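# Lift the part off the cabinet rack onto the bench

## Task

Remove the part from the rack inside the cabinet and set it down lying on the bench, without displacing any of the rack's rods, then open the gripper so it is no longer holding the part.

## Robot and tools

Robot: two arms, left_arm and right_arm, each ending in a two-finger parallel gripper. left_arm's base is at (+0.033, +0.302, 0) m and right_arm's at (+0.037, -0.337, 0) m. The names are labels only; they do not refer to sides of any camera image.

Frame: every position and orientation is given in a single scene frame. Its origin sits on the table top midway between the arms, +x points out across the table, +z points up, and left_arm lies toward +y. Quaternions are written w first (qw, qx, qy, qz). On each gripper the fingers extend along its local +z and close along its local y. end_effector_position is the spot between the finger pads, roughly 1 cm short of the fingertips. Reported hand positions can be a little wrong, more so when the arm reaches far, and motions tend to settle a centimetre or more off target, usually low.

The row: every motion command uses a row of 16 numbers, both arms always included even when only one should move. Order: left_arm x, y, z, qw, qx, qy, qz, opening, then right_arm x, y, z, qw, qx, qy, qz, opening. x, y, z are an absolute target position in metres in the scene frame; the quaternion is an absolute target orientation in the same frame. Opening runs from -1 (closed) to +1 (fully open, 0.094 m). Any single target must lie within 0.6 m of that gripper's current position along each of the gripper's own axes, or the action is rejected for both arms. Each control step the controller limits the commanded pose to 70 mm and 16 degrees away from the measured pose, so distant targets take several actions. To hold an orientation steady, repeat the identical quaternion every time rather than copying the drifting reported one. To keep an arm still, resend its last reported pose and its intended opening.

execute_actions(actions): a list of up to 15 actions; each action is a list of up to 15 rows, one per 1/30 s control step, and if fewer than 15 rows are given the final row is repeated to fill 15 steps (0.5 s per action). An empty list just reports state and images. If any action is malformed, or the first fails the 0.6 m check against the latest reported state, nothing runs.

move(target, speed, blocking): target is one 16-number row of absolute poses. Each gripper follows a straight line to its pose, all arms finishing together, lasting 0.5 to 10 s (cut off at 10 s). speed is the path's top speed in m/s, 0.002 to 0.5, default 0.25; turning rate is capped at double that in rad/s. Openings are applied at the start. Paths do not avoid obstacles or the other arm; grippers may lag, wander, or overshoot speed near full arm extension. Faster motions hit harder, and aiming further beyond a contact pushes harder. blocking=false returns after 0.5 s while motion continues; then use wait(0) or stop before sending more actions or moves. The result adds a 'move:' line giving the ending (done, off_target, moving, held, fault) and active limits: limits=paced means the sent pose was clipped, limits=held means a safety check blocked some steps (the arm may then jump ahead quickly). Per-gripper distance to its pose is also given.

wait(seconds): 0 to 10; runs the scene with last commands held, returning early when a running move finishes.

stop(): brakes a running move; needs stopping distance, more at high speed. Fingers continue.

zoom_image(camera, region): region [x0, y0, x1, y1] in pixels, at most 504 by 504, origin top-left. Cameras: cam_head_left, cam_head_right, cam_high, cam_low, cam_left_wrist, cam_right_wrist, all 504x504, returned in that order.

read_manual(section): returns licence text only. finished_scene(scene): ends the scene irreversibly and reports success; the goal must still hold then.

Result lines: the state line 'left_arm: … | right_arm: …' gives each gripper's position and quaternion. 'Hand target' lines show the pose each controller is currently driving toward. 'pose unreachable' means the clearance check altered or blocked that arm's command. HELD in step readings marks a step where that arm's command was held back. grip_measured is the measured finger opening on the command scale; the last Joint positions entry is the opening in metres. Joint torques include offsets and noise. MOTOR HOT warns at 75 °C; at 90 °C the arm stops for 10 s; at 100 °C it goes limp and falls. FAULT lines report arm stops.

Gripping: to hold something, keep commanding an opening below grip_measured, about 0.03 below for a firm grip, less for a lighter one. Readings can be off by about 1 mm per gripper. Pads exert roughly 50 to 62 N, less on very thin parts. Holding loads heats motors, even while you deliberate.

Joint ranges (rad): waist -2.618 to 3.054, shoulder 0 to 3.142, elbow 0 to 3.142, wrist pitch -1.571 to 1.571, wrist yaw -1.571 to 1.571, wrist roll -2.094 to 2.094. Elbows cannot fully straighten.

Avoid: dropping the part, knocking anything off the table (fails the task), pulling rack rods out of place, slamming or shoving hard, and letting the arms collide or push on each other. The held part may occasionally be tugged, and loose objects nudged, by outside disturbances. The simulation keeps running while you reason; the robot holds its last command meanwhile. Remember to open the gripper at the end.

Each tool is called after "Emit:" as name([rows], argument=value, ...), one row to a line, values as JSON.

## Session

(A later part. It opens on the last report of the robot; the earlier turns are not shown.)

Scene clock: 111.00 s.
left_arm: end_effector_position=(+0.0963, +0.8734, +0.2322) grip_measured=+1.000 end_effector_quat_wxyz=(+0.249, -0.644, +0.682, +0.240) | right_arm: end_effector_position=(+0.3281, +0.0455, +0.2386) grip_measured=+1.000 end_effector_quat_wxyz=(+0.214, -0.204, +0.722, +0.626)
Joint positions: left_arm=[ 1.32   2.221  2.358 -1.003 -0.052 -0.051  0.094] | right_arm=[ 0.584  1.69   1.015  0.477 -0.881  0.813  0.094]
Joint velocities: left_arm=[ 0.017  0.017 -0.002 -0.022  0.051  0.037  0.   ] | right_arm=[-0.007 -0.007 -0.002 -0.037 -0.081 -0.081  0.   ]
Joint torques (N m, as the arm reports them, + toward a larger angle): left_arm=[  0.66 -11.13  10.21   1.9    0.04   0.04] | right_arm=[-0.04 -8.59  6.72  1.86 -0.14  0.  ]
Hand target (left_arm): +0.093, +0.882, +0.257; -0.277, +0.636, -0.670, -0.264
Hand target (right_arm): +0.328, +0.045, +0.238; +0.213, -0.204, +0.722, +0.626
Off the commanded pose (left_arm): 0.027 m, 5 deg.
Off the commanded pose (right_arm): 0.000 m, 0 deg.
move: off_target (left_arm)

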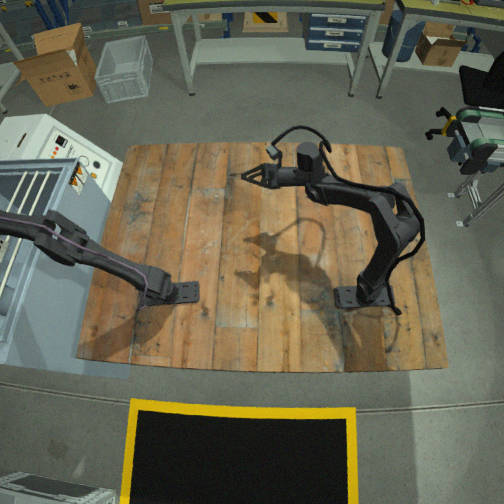

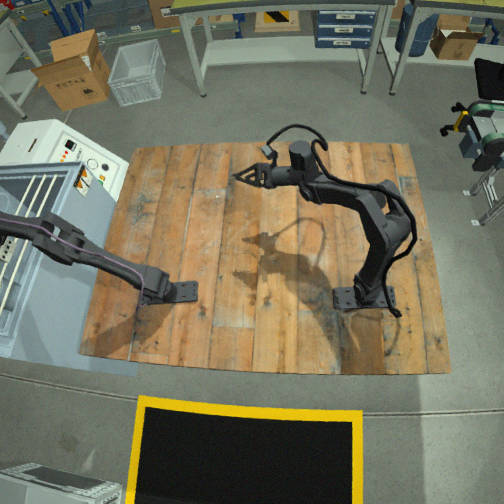

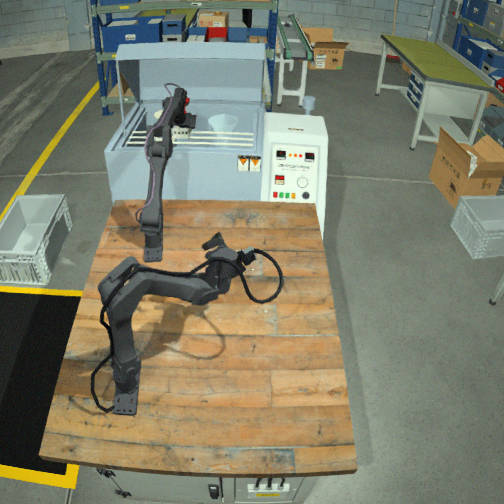

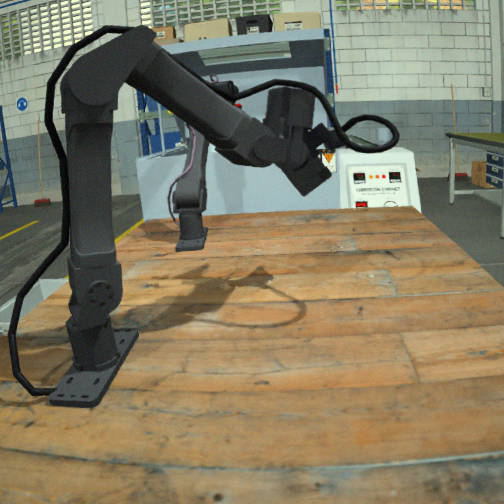

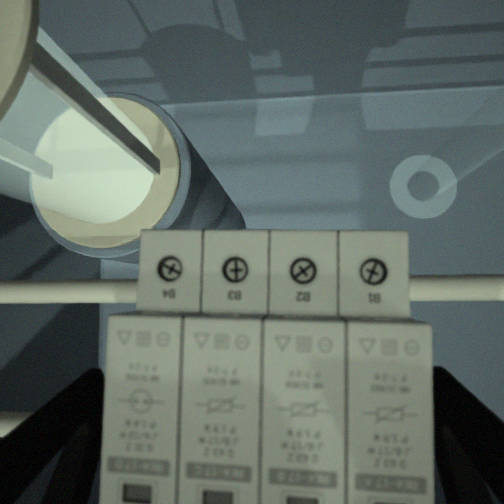

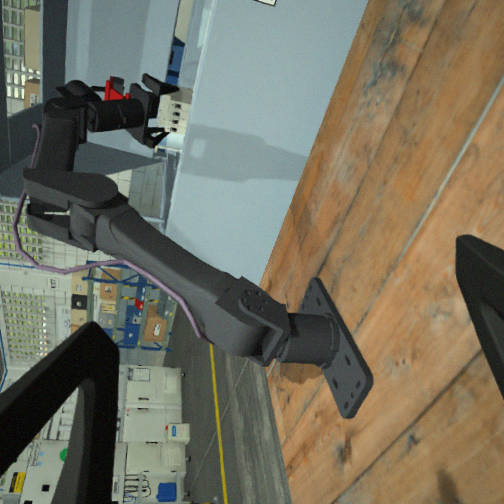

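Emit:
execute_actions([
  [[0.093,0.884,0.257,0.2776,-0.636,0.6702,0.2635,0.85, 0.3281,0.0454,0.2382,0.213,-0.204,0.722,0.626,1],[0.093,0.884,0.257,0.2776,-0.636,0.6702,0.2635,0.8, 0.3281,0.0454,0.2382,0.213,-0.204,0.722,0.626,1],[0.093,0.884,0.257,0.2776,-0.636,0.6702,0.2635,0.75, 0.3281,0.0454,0.2382,0.213,-0.204,0.722,0.626,1],[0.093,0.884,0.257,0.2776,-0.636,0.6702,0.2635,0.7, 0.3281,0.0454,0.2382,0.213,-0.204,0.722,0.626,1],[0.093,0.884,0.257,0.2776,-0.636,0.6702,0.2635,0.67, 0.3281,0.0454,0.2382,0.213,-0.204,0.722,0.626,1],[0.093,0.884,0.257,0.2776,-0.636,0.6702,0.2635,0.64, 0.3281,0.0454,0.2382,0.213,-0.204,0.722,0.626,1],[0.093,0.884,0.257,0.2776,-0.636,0.6702,0.2635,0.62, 0.3281,0.0454,0.2382,0.213,-0.204,0.722,0.626,1],[0.093,0.884,0.257,0.2776,-0.636,0.6702,0.2635,0.60, 0.3281,0.0454,0.2382,0.213,-0.204,0.722,0.626,1],[0.093,0.884,0.257,0.2776,-0.636,0.6702,0.2635,0.58, 0.3281,0.0454,0.2382,0.213,-0.204,0.722,0.626,1],[0.093,0.884,0.257,0.2776,-0.636,0.6702,0.2635,0.57, 0.3281,0.0454,0.2382,0.213,-0.204,0.722,0.626,1],[0.093,0.884,0.257,0.2776,-0.636,0.6702,0.2635,0.56, 0.3281,0.0454,0.2382,0.213,-0.204,0.722,0.626,1],[0.093,0.884,0.257,0.2776,-0.636,0.6702,0.2635,0.55, 0.3281,0.0454,0.2382,0.213,-0.204,0.722,0.626,1],[0.093,0.884,0.257,0.2776,-0.636,0.6702,0.2635,0.54, 0.3281,0.0454,0.2382,0.213,-0.204,0.722,0.626,1],[0.093,0.884,0.257,0.2776,-0.636,0.6702,0.2635,0.53, 0.3281,0.0454,0.2382,0.213,-0.204,0.722,0.626,1],[0.093,0.884,0.257,0.2776,-0.636,0.6702,0.2635,0.52, 0.3281,0.0454,0.2382,0.213,-0.204,0.722,0.626,1]],
  [[0.093,0.884,0.257,0.2776,-0.636,0.6702,0.2635,0.51, 0.3281,0.0454,0.2382,0.213,-0.204,0.722,0.626,1],[0.093,0.884,0.257,0.2776,-0.636,0.6702,0.2635,0.50, 0.3281,0.0454,0.2382,0.213,-0.204,0.722,0.626,1],[0.093,0.884,0.257,0.2776,-0.636,0.6702,0.2635,0.49, 0.3281,0.0454,0.2382,0.213,-0.204,0.722,0.626,1]],
])

Scene clock: 123.40 s.
left_arm: end_effector_position=(+0.0980, +0.8734, +0.2322) grip_measured=+0.531 end_effector_quat_wxyz=(+0.252, -0.642, +0.684, +0.237) | right_arm: end_effector_position=(+0.3281, +0.0455, +0.2386) grip_measured=+1.000 end_effector_quat_wxyz=(+0.214, -0.204, +0.722, +0.626)
Joint positions: left_arm=[ 1.32   2.221  2.358 -1.002 -0.042 -0.049  0.072] | right_arm=[ 0.584  1.69   1.015  0.477 -0.881  0.813  0.094]
Joint velocities: left_arm=[-0.007  0.007 -0.022 -0.007  0.022 -0.007  0.   ] | right_arm=[-0.007  0.002  0.002 -0.007  0.007  0.007  0.   ]
Joint torques (N m, as the arm reports them, + toward a larger angle): left_arm=[  0.68 -11.1   10.31   1.9   -0.05   0.04] | right_arm=[-0.05 -8.59  6.72  1.86 -0.14  0.  ]
Hand target (left_arm): +0.093, +0.883, +0.257; -0.277, +0.636, -0.670, -0.264
Hand target (right_arm): +0.328, +0.045, +0.238; +0.213, -0.204, +0.722, +0.626
Off the commanded pose (left_arm): 0.027 m, 5 deg.
Off the commanded pose (right_arm): 0.000 m, 0 deg.
Step readings (end_effector_position; steps 1 to 15: 1st action; 16 to 30: 2nd action):
0: left_arm (+0.0963, +0.8735, +0.2322) | right_arm (+0.3281, +0.0455, +0.2386)
1: left_arm (+0.0963, +0.8735, +0.2322) | right_arm (+0.3281, +0.0455, +0.2386)
2: left_arm (+0.0963, +0.8735, +0.2322) | right_arm (+0.3281, +0.0455, +0.2386)
4: left_arm (+0.0963, +0.8735, +0.2322) | right_arm (+0.3281, +0.0455, +0.2386)
8: left_arm (+0.0971, +0.8735, +0.2322) | right_arm (+0.3281, +0.0455, +0.2386)
15: left_arm (+0.0980, +0.8734, +0.2322) | right_arm (+0.3281, +0.0455, +0.2386)
16: left_arm (+0.0980, +0.8734, +0.2322) | right_arm (+0.3281, +0.0455, +0.2386)
17: left_arm (+0.0980, +0.8734, +0.2322) | right_arm (+0.3281, +0.0455, +0.2386)
19: left_arm (+0.0980, +0.8734, +0.2322) | right_arm (+0.3281, +0.0455, +0.2386)
23: left_arm (+0.0980, +0.8734, +0.2322) | right_arm (+0.3281, +0.0455, +0.2386)
30: end_effector_position above

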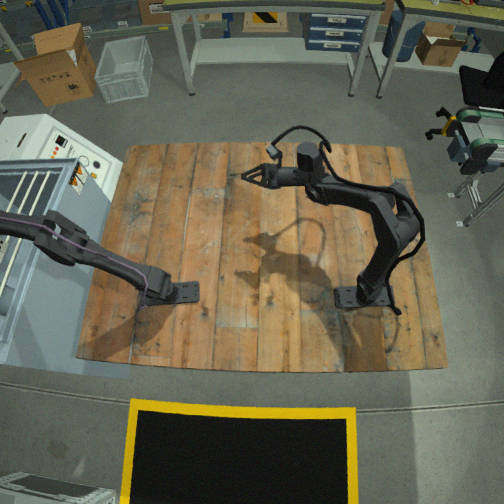

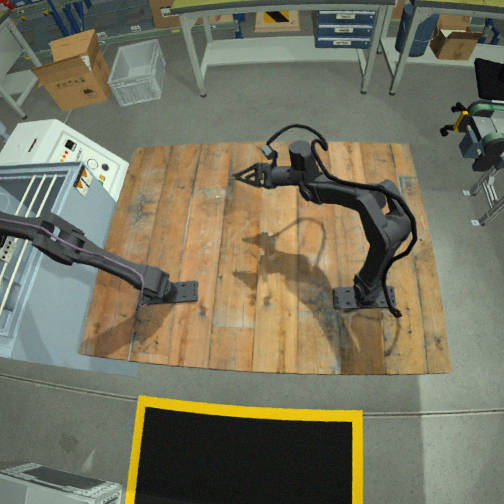

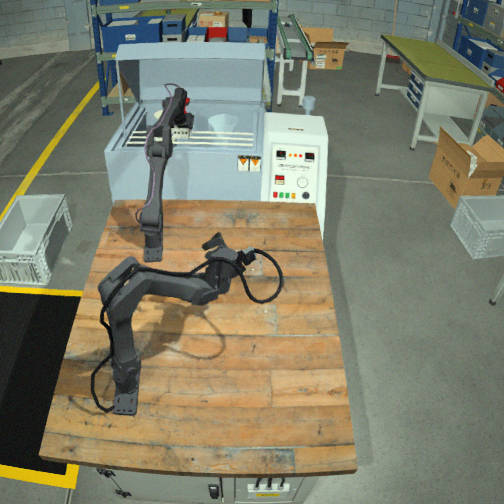

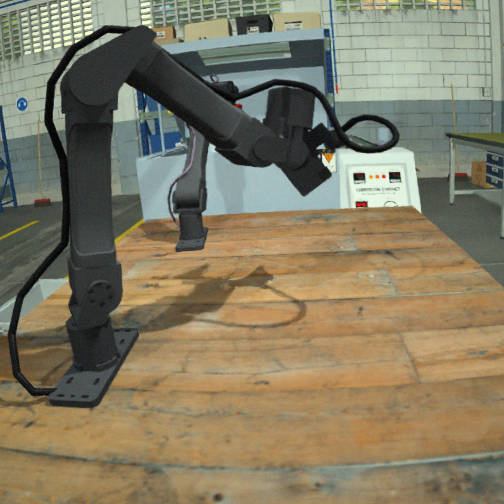

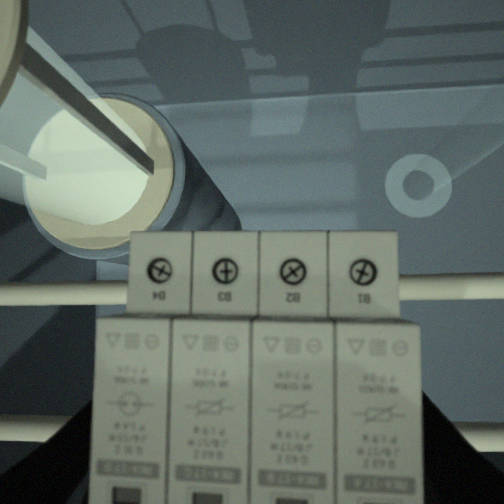

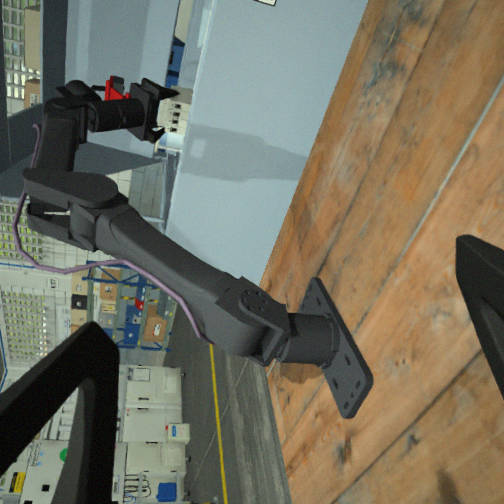

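Emit:
execute_actions([
  [[0.095,0.884,0.259,0.2776,-0.636,0.6702,0.2635,0.49, 0.3281,0.0454,0.2382,0.213,-0.204,0.722,0.626,1],[0.095,0.884,0.261,0.2776,-0.636,0.6702,0.2635,0.49, 0.3281,0.0454,0.2382,0.213,-0.204,0.722,0.626,1],[0.095,0.884,0.263,0.2776,-0.636,0.6702,0.2635,0.49, 0.3281,0.0454,0.2382,0.213,-0.204,0.722,0.626,1],[0.095,0.884,0.265,0.2776,-0.636,0.6702,0.2635,0.49, 0.3281,0.0454,0.2382,0.213,-0.204,0.722,0.626,1],[0.095,0.884,0.267,0.2776,-0.636,0.6702,0.2635,0.49, 0.3281,0.0454,0.2382,0.213,-0.204,0.722,0.626,1],[0.095,0.884,0.269,0.2776,-0.636,0.6702,0.2635,0.49, 0.3281,0.0454,0.2382,0.213,-0.204,0.722,0.626,1],[0.095,0.884,0.271,0.2776,-0.636,0.6702,0.2635,0.49, 0.3281,0.0454,0.2382,0.213,-0.204,0.722,0.626,1],[0.095,0.884,0.273,0.2776,-0.636,0.6702,0.2635,0.49, 0.3281,0.0454,0.2382,0.213,-0.204,0.722,0.626,1],[0.095,0.883,0.275,0.2776,-0.636,0.6702,0.2635,0.49, 0.3281,0.0454,0.2382,0.213,-0.204,0.722,0.626,1],[0.095,0.883,0.277,0.2776,-0.636,0.6702,0.2635,0.49, 0.3281,0.0454,0.2382,0.213,-0.204,0.722,0.626,1],[0.095,0.882,0.279,0.2776,-0.636,0.6702,0.2635,0.49, 0.3281,0.0454,0.2382,0.213,-0.204,0.722,0.626,1],[0.095,0.882,0.281,0.2776,-0.636,0.6702,0.2635,0.49, 0.3281,0.0454,0.2382,0.213,-0.204,0.722,0.626,1],[0.095,0.881,0.283,0.2776,-0.636,0.6702,0.2635,0.49, 0.3281,0.0454,0.2382,0.213,-0.204,0.722,0.626,1],[0.095,0.881,0.285,0.2776,-0.636,0.6702,0.2635,0.49, 0.3281,0.0454,0.2382,0.213,-0.204,0.722,0.626,1],[0.095,0.88,0.287,0.2776,-0.636,0.6702,0.2635,0.49, 0.3281,0.0454,0.2382,0.213,-0.204,0.722,0.626,1]],
  [[0.095,0.879,0.289,0.2776,-0.636,0.6702,0.2635,0.49, 0.3281,0.0454,0.2382,0.213,-0.204,0.722,0.626,1],[0.095,0.878,0.291,0.2776,-0.636,0.6702,0.2635,0.49, 0.3281,0.0454,0.2382,0.213,-0.204,0.722,0.626,1],[0.095,0.877,0.293,0.2776,-0.636,0.6702,0.2635,0.49, 0.3281,0.0454,0.2382,0.213,-0.204,0.722,0.626,1],[0.095,0.876,0.295,0.2776,-0.636,0.6702,0.2635,0.49, 0.3281,0.0454,0.2382,0.213,-0.204,0.722,0.626,1]],
])

Scene clock: 137.50 s.
left_arm: end_effector_position=(+0.0966, +0.8625, +0.2462) grip_measured=+0.531 end_effector_quat_wxyz=(+0.227, -0.650, +0.693, +0.216) | right_arm: end_effector_position=(+0.3281, +0.0455, +0.2386) grip_measured=+1.000 end_effector_quat_wxyz=(+0.214, -0.204, +0.722, +0.626)
Joint positions: left_arm=[ 1.32   2.37   2.734 -1.298 -0.043 -0.049  0.072] | right_arm=[ 0.584  1.69   1.015  0.477 -0.881  0.813  0.094]
Joint velocities: left_arm=[-0.017  0.071  0.154 -0.139  0.022  0.022 -0.   ] | right_arm=[ 0.002  0.012 -0.002  0.037 -0.051  0.007  0.   ]
Joint torques (N m, as the arm reports them, + toward a larger angle): left_arm=[  0.13 -13.17  11.57   2.17  -0.1    0.  ] | right_arm=[-0.05 -8.58  6.72  1.86 -0.14  0.  ]
Hand target (left_arm): +0.095, +0.871, +0.295; -0.279, +0.635, -0.670, -0.265
Hand target (right_arm): +0.328, +0.045, +0.238; +0.213, -0.204, +0.722, +0.626
Off the commanded pose (left_arm): 0.051 m, 8 deg.
Off the commanded pose (right_arm): 0.000 m, 0 deg.
Step readings (end_effector_position; steps 1 to 15: 1st action; 16 to 30: 2nd action):
0: left_arm (+0.0980, +0.8734, +0.2322) | right_arm (+0.3281, +0.0455, +0.2386)
1: left_arm (+0.0980, +0.8734, +0.2322) | right_arm (+0.3281, +0.0455, +0.2386)
2: left_arm (+0.0981, +0.8737, +0.2321) | right_arm (+0.3281, +0.0455, +0.2386)
4: left_arm (+0.0982, +0.8744, +0.2327) | right_arm (+0.3281, +0.0455, +0.2386)
8: left_arm (+0.0984, +0.8760, +0.2334) | right_arm (+0.3281, +0.0455, +0.2386)
15: left_arm (+0.0982, +0.8747, +0.2352) | right_arm (+0.3281, +0.0455, +0.2386)
16: left_arm (+0.0981, +0.8738, +0.2356) | right_arm (+0.3281, +0.0455, +0.2386)
17: left_arm (+0.0979, +0.8726, +0.2358) | right_arm (+0.3281, +0.0455, +0.2386)
19: left_arm (+0.0976, +0.8697, +0.2370) | right_arm (+0.3281, +0.0455, +0.2386)
23: left_arm (+0.0969, +0.8650, +0.2413) | right_arm (+0.3281, +0.0455, +0.2386)
30: end_effector_position above

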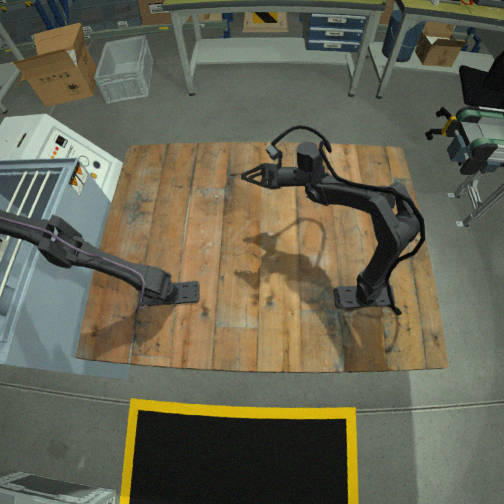

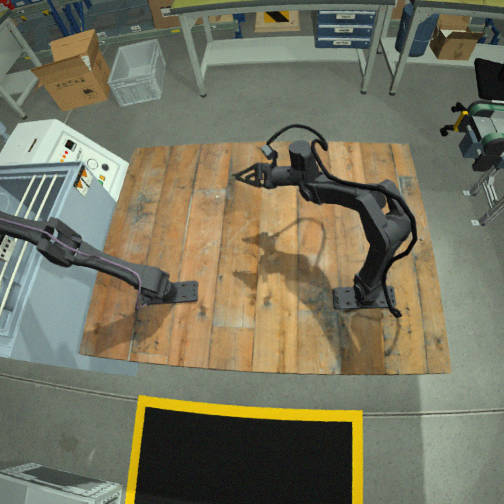

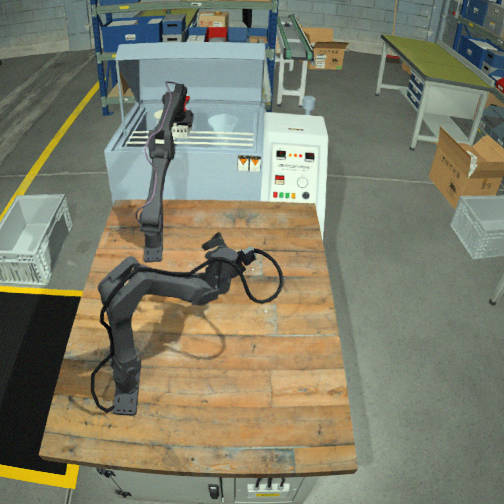

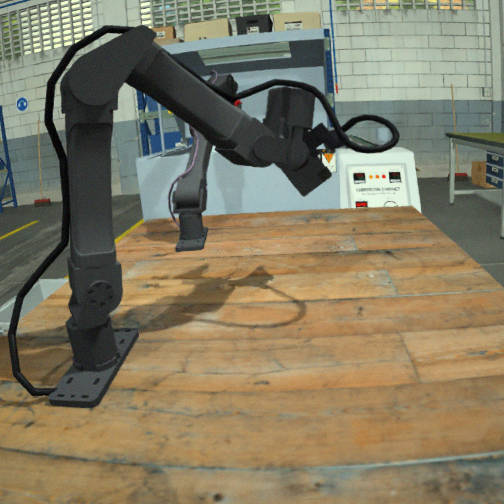

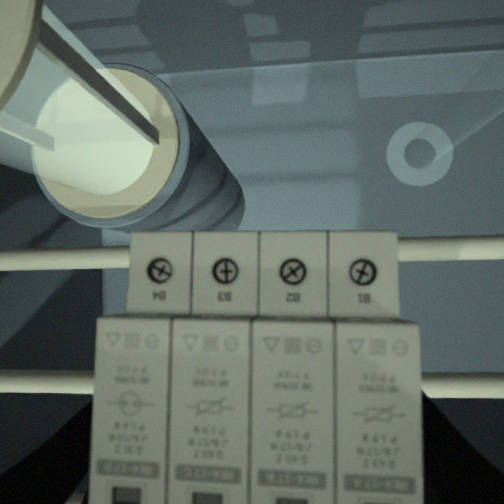

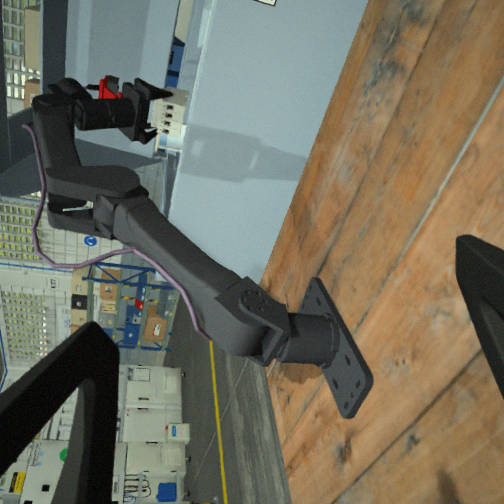

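Emit:
execute_actions([
  [[0.095,0.872,0.298,0.285,-0.633,0.667,0.27,0.49, 0.3281,0.0454,0.2382,0.213,-0.204,0.722,0.626,1],[0.095,0.870,0.301,0.29,-0.631,0.665,0.275,0.49, 0.3281,0.0454,0.2382,0.213,-0.204,0.722,0.626,1],[0.095,0.868,0.304,0.295,-0.629,0.663,0.28,0.49, 0.3281,0.0454,0.2382,0.213,-0.204,0.722,0.626,1],[0.095,0.866,0.307,0.30,-0.627,0.66,0.285,0.49, 0.3281,0.0454,0.2382,0.213,-0.204,0.722,0.626,1],[0.095,0.864,0.31,0.3066,-0.6239,0.6574,0.2909,0.49, 0.3281,0.0454,0.2382,0.213,-0.204,0.722,0.626,1],[0.095,0.862,0.313,0.3066,-0.6239,0.6574,0.2909,0.49, 0.3281,0.0454,0.2382,0.213,-0.204,0.722,0.626,1],[0.095,0.86,0.316,0.3066,-0.6239,0.6574,0.2909,0.49, 0.3281,0.0454,0.2382,0.213,-0.204,0.722,0.626,1],[0.095,0.858,0.319,0.3066,-0.6239,0.6574,0.2909,0.49, 0.3281,0.0454,0.2382,0.213,-0.204,0.722,0.626,1],[0.095,0.856,0.322,0.3066,-0.6239,0.6574,0.2909,0.49, 0.3281,0.0454,0.2382,0.213,-0.204,0.722,0.626,1],[0.095,0.854,0.325,0.3066,-0.6239,0.6574,0.2909,0.49, 0.3281,0.0454,0.2382,0.213,-0.204,0.722,0.626,1],[0.095,0.852,0.328,0.3066,-0.6239,0.6574,0.2909,0.49, 0.3281,0.0454,0.2382,0.213,-0.204,0.722,0.626,1],[0.095,0.85,0.331,0.3066,-0.6239,0.6574,0.2909,0.49, 0.3281,0.0454,0.2382,0.213,-0.204,0.722,0.626,1],[0.095,0.847,0.334,0.3066,-0.6239,0.6574,0.2909,0.49, 0.3281,0.0454,0.2382,0.213,-0.204,0.722,0.626,1],[0.095,0.844,0.337,0.3066,-0.6239,0.6574,0.2909,0.49, 0.3281,0.0454,0.2382,0.213,-0.204,0.722,0.626,1],[0.095,0.841,0.34,0.3066,-0.6239,0.6574,0.2909,0.49, 0.3281,0.0454,0.2382,0.213,-0.204,0.722,0.626,1]],
  [[0.095,0.838,0.343,0.3066,-0.6239,0.6574,0.2909,0.49, 0.3281,0.0454,0.2382,0.213,-0.204,0.722,0.626,1],[0.095,0.835,0.346,0.3066,-0.6239,0.6574,0.2909,0.49, 0.3281,0.0454,0.2382,0.213,-0.204,0.722,0.626,1],[0.095,0.832,0.349,0.3066,-0.6239,0.6574,0.2909,0.49, 0.3281,0.0454,0.2382,0.213,-0.204,0.722,0.626,1],[0.095,0.829,0.352,0.3066,-0.6239,0.6574,0.2909,0.49, 0.3281,0.0454,0.2382,0.213,-0.204,0.722,0.626,1],[0.095,0.826,0.355,0.3066,-0.6239,0.6574,0.2909,0.49, 0.3281,0.0454,0.2382,0.213,-0.204,0.722,0.626,1],[0.095,0.823,0.358,0.3066,-0.6239,0.6574,0.2909,0.49, 0.3281,0.0454,0.2382,0.213,-0.204,0.722,0.626,1],[0.095,0.82,0.36,0.3066,-0.6239,0.6574,0.2909,0.49, 0.3281,0.0454,0.2382,0.213,-0.204,0.722,0.626,1]],
])

Scene clock: 153.80 s.
left_arm: end_effector_position=(+0.0910, +0.8123, +0.3087) grip_measured=+0.531 end_effector_quat_wxyz=(+0.248, -0.642, +0.684, +0.241) | right_arm: end_effector_position=(+0.3281, +0.0455, +0.2386) grip_measured=+1.000 end_effector_quat_wxyz=(+0.214, -0.204, +0.722, +0.626)
Joint positions: left_arm=[ 1.312  2.085  2.478 -1.259 -0.059 -0.051  0.072] | right_arm=[ 0.584  1.69   1.015  0.477 -0.881  0.813  0.094]
Joint velocities: left_arm=[-0.012 -0.002 -0.017 -0.037  0.007 -0.007  0.001] | right_arm=[-0.007  0.002 -0.027 -0.066 -0.022 -0.022  0.   ]
Joint torques (N m, as the arm reports them, + toward a larger angle): left_arm=[ -0.6  -12.74   8.62   2.41  -0.12  -0.09] | right_arm=[-0.05 -8.59  6.72  1.86 -0.14 -0.01]
Hand target (left_arm): +0.094, +0.815, +0.360; -0.306, +0.624, -0.658, -0.290
Hand target (right_arm): +0.328, +0.045, +0.238; +0.213, -0.204, +0.722, +0.626
Off the commanded pose (left_arm): 0.052 m, 10 deg.
Off the commanded pose (right_arm): 0.000 m, 0 deg.
Step readings (end_effector_position; steps 1 to 15: 1st action; 16 to 30: 2nd action):
0: left_arm (+0.0963, +0.8606, +0.2394) | right_arm (+0.3281, +0.0455, +0.2386)
1: left_arm (+0.0963, +0.8606, +0.2394) | right_arm (+0.3281, +0.0455, +0.2386)
2: left_arm (+0.0962, +0.8603, +0.2393) | right_arm (+0.3281, +0.0455, +0.2386)
4: left_arm (+0.0956, +0.8577, +0.2389) | right_arm (+0.3281, +0.0455, +0.2386)
8: left_arm (+0.0936, +0.8466, +0.2424) | right_arm (+0.3281, +0.0455, +0.2386)
15: left_arm (+0.0904, +0.8271, +0.2712) | right_arm (+0.3281, +0.0455, +0.2386)
16: left_arm (+0.0901, +0.8249, +0.2765) | right_arm (+0.3281, +0.0455, +0.2386)
17: left_arm (+0.0897, +0.8228, +0.2817) | right_arm (+0.3281, +0.0455, +0.2386)
19: left_arm (+0.0891, +0.8194, +0.2916) | right_arm (+0.3281, +0.0455, +0.2386)
23: left_arm (+0.0885, +0.8144, +0.3057) | right_arm (+0.3281, +0.0455, +0.2386)
30: end_effector_position above

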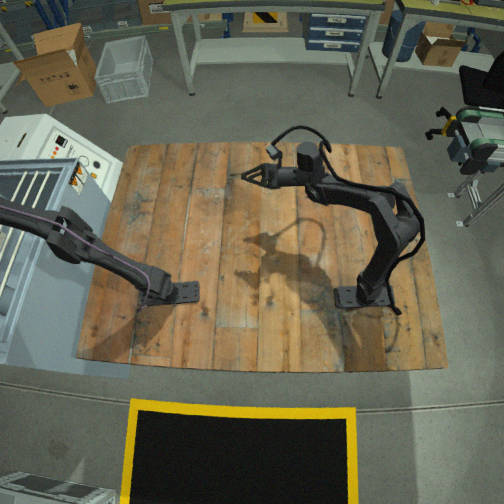

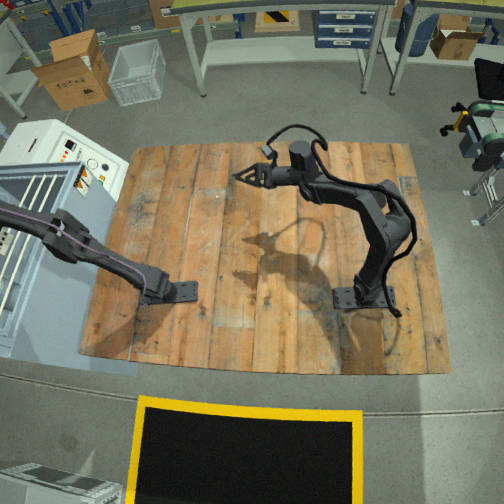

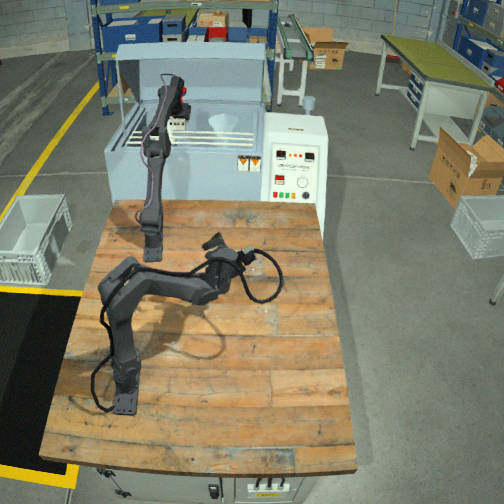

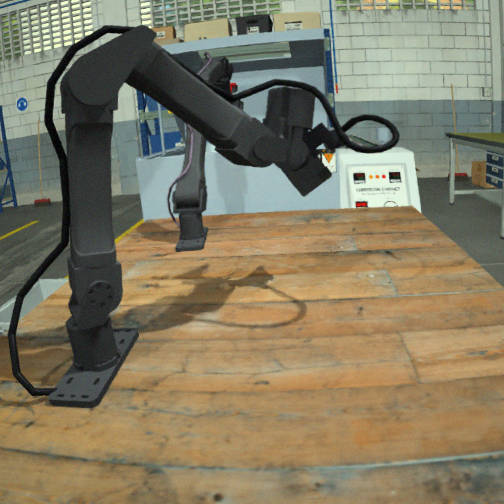

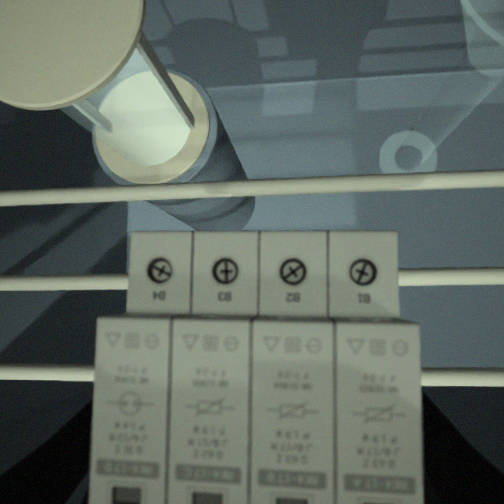

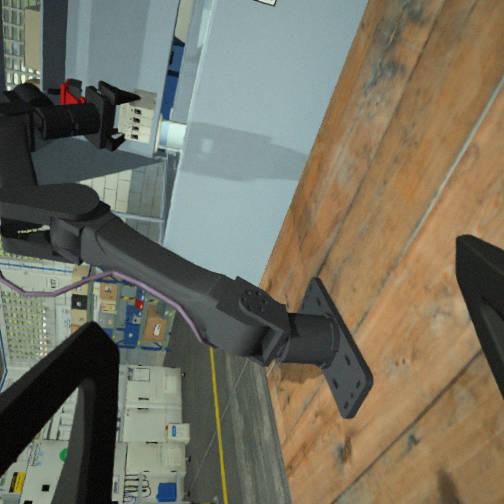

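Emit:
move(target=[0.19,0.58,0.37,0.3314,-0.462,0.8001,0.1914,0.49, 0.3281,0.0454,0.2382,0.213,-0.204,0.722,0.626,1], speed=0.15)

Emit:
move(target=[0.37,0.39,0.12,0.3794,-0.1206,0.916,0.05,0.49, 0.3281,0.0454,0.2382,0.213,-0.204,0.722,0.626,1], speed=0.15)

Scene clock: 160.60 s.
left_arm: end_effector_position=(+0.1818, +0.5723, +0.3408) grip_measured=+0.530 end_effector_quat_wxyz=(+0.279, -0.473, +0.820, +0.160) | right_arm: end_effector_position=(+0.3281, +0.0455, +0.2386) grip_measured=+1.000 end_effector_quat_wxyz=(+0.214, -0.204, +0.722, +0.626)
Joint positions: left_arm=[ 0.954  1.357  1.812 -1.372  0.021  0.024  0.072] | right_arm=[ 0.584  1.69   1.015  0.477 -0.881  0.813  0.094]
Joint velocities: left_arm=[ 0.002  0.012 -0.012  0.022  0.037 -0.007  0.   ] | right_arm=[ 0.007  0.002 -0.007  0.022  0.022  0.022  0.   ]
Joint torques (N m, as the arm reports them, + toward a larger angle): left_arm=[-0.74 -5.84  7.02  2.26 -0.02 -0.09] | right_arm=[-0.05 -8.59  6.72  1.86 -0.14  0.  ]
Hand target (left_arm): +0.186, +0.576, +0.369; +0.330, -0.462, +0.801, +0.191
Hand target (right_arm): +0.328, +0.045, +0.238; +0.213, -0.204, +0.722, +0.626
Off the commanded pose (left_arm): 0.031 m, 8 deg.
Off the commanded pose (right_arm): 0.000 m, 0 deg.
move: off_target (left_arm)

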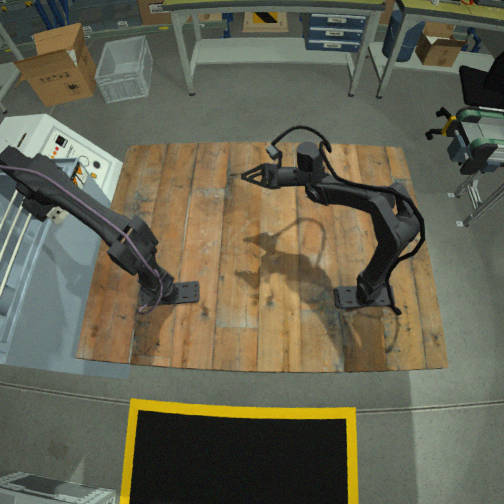

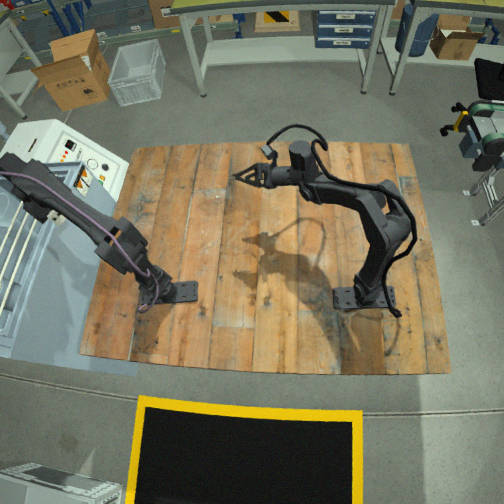

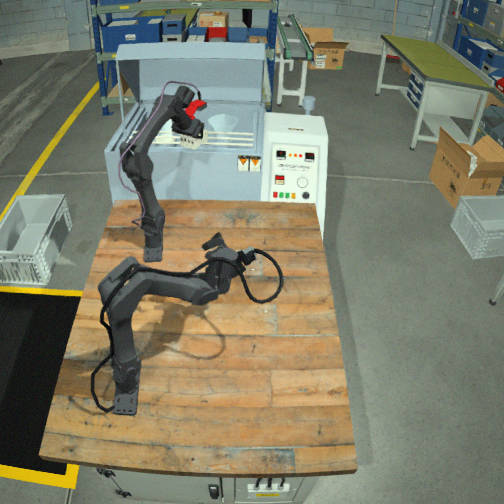

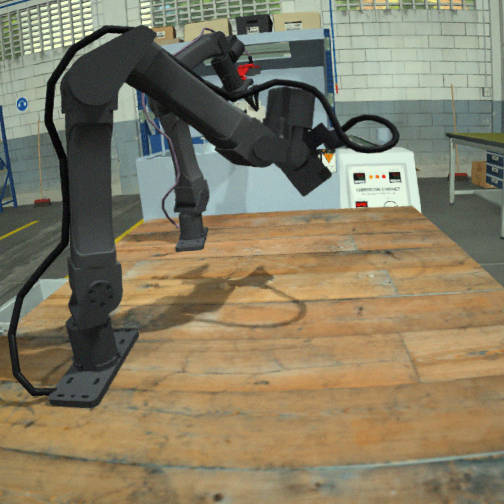

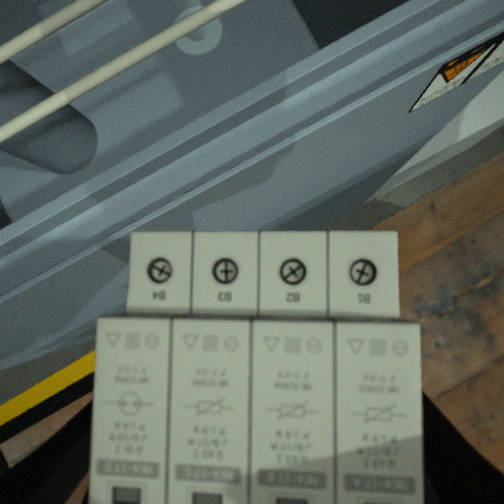

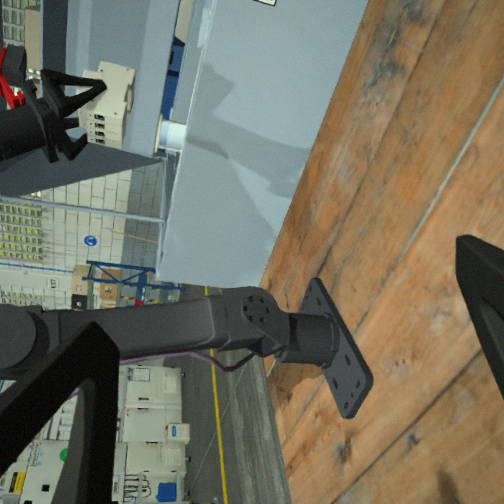

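Scene clock: 164.03 s.
left_arm: end_effector_position=(+0.3362, +0.3817, +0.0976) grip_measured=+0.529 end_effector_quat_wxyz=(+0.317, -0.128, +0.939, +0.043) | right_arm: end_effector_position=(+0.3281, +0.0455, +0.2386) grip_measured=+1.000 end_effector_quat_wxyz=(+0.214, -0.204, +0.721, +0.626)
Joint positions: left_arm=[ 0.124  1.181  0.67  -0.408 -0.013 -0.019  0.072] | right_arm=[ 0.584  1.69   1.015  0.478 -0.881  0.813  0.094]
Joint velocities: left_arm=[-0.012  0.046 -0.017  0.007  0.007  0.037  0.   ] | right_arm=[-0.007 -0.022 -0.022 -0.022  0.007 -0.022  0.   ]
Joint torques (N m, as the arm reports them, + toward a larger angle): left_arm=[-0.63 -3.18  8.61  2.53 -0.02  0.05] | right_arm=[-0.04 -8.59  6.72  1.86 -0.14  0.  ]
Hand target (left_arm): +0.360, +0.386, +0.121; +0.375, -0.120, +0.918, +0.050
Hand target (right_arm): +0.328, +0.045, +0.238; +0.213, -0.204, +0.722, +0.626
Off the commanded pose (left_arm): 0.041 m, 8 deg.
Off the commanded pose (right_arm): 0.000 m, 0 deg.
move: off_target (left_arm)

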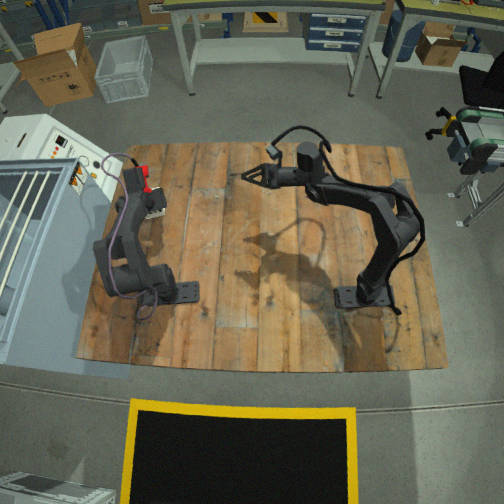

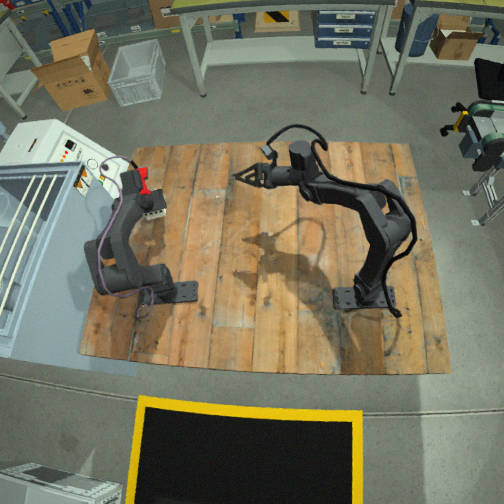

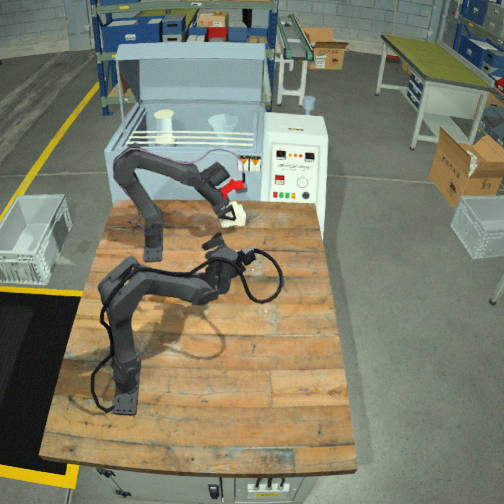

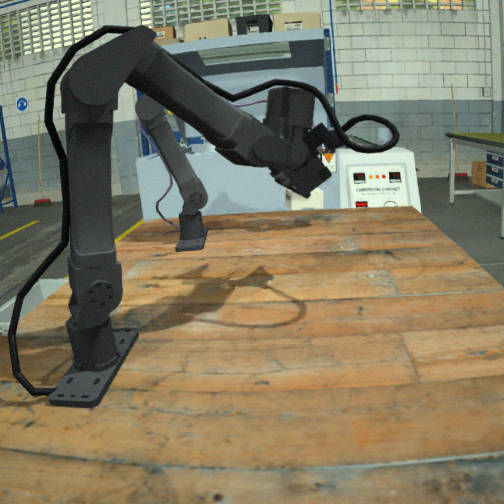

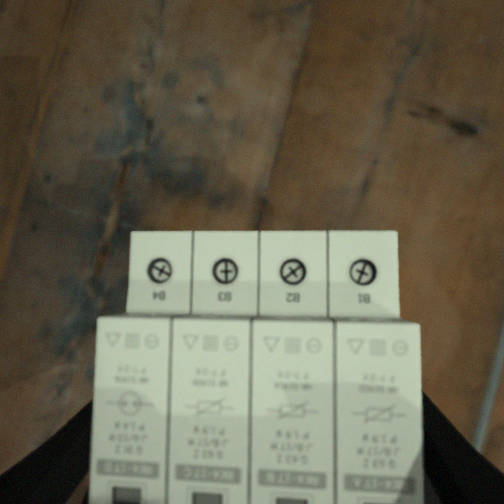

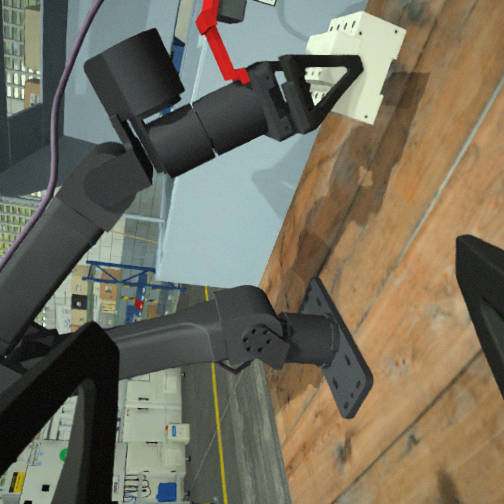

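Emit:
move(target=[0.37,0.39,0.075,0.4032,-0.1192,0.9057,0.0531,0.49, 0.3281,0.0454,0.2382,0.213,-0.204,0.722,0.626,1], speed=0.04)

Scene clock: 170.27 s.
left_arm: end_effector_position=(+0.3416, +0.3831, +0.0512) grip_measured=+0.529 end_effector_quat_wxyz=(+0.338, -0.125, +0.931, +0.046) | right_arm: end_effector_position=(+0.3281, +0.0455, +0.2386) grip_measured=+1.000 end_effector_quat_wxyz=(+0.214, -0.204, +0.721, +0.626)
Joint positions: left_arm=[ 0.124  1.274  0.496 -0.095 -0.013 -0.015  0.072] | right_arm=[ 0.584  1.69   1.015  0.478 -0.881  0.813  0.094]
Joint velocities: left_arm=[ 0.007  0.012 -0.012  0.022 -0.007 -0.022  0.   ] | right_arm=[-0.002  0.002  0.007 -0.022  0.066  0.007  0.   ]
Joint torques (N m, as the arm reports them, + toward a larger angle): left_arm=[-0.16 -4.06  7.77  2.68 -0.01  0.05] | right_arm=[-0.04 -8.59  6.72  1.86 -0.14  0.  ]
Hand target (left_arm): +0.366, +0.388, +0.078; +0.401, -0.119, +0.907, +0.054
Hand target (right_arm): +0.328, +0.045, +0.238; +0.213, -0.204, +0.722, +0.626
Off the commanded pose (left_arm): 0.038 m, 8 deg.
Off the commanded pose (right_arm): 0.000 m, 0 deg.
move: off_target (left_arm)

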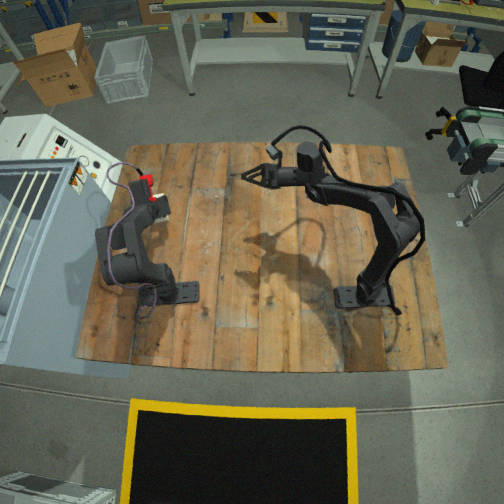

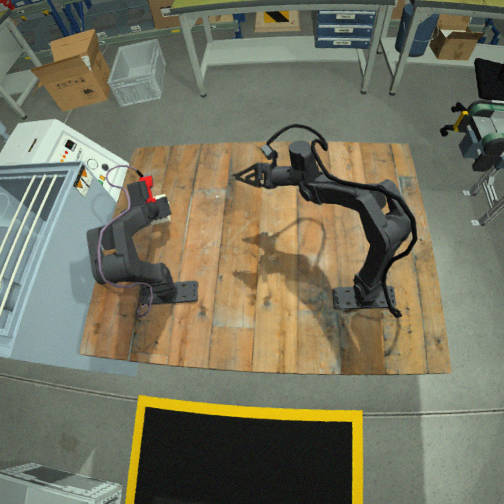

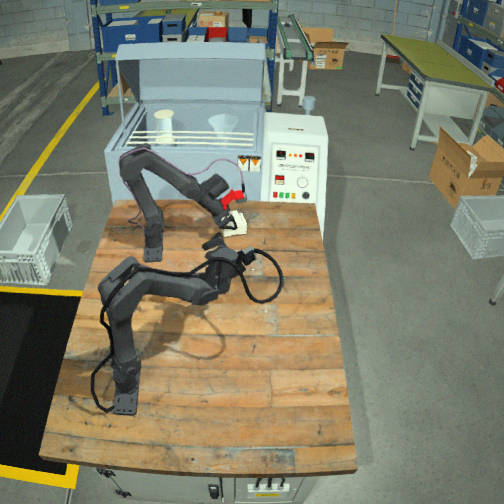

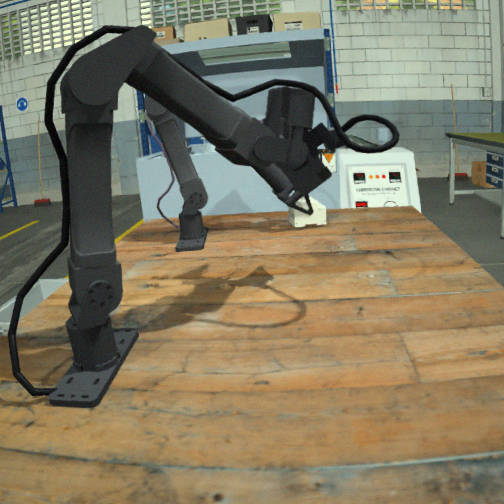

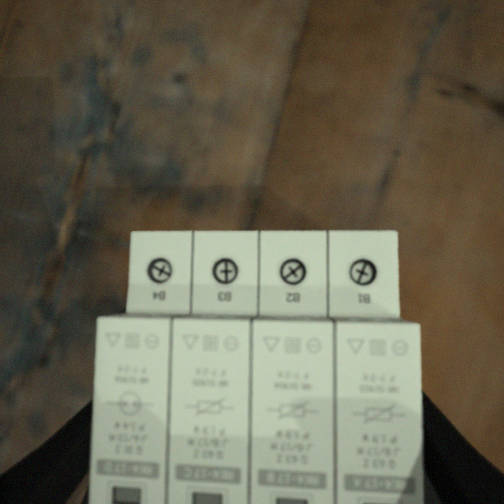

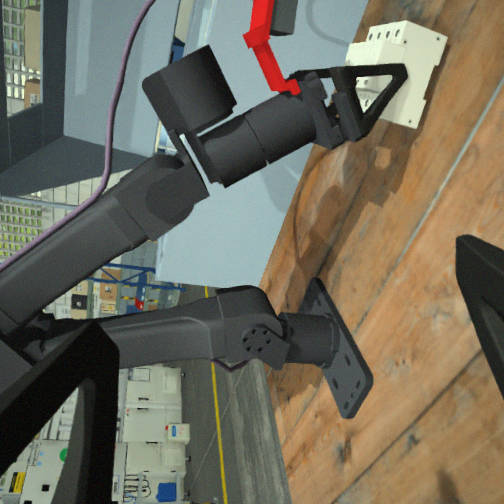

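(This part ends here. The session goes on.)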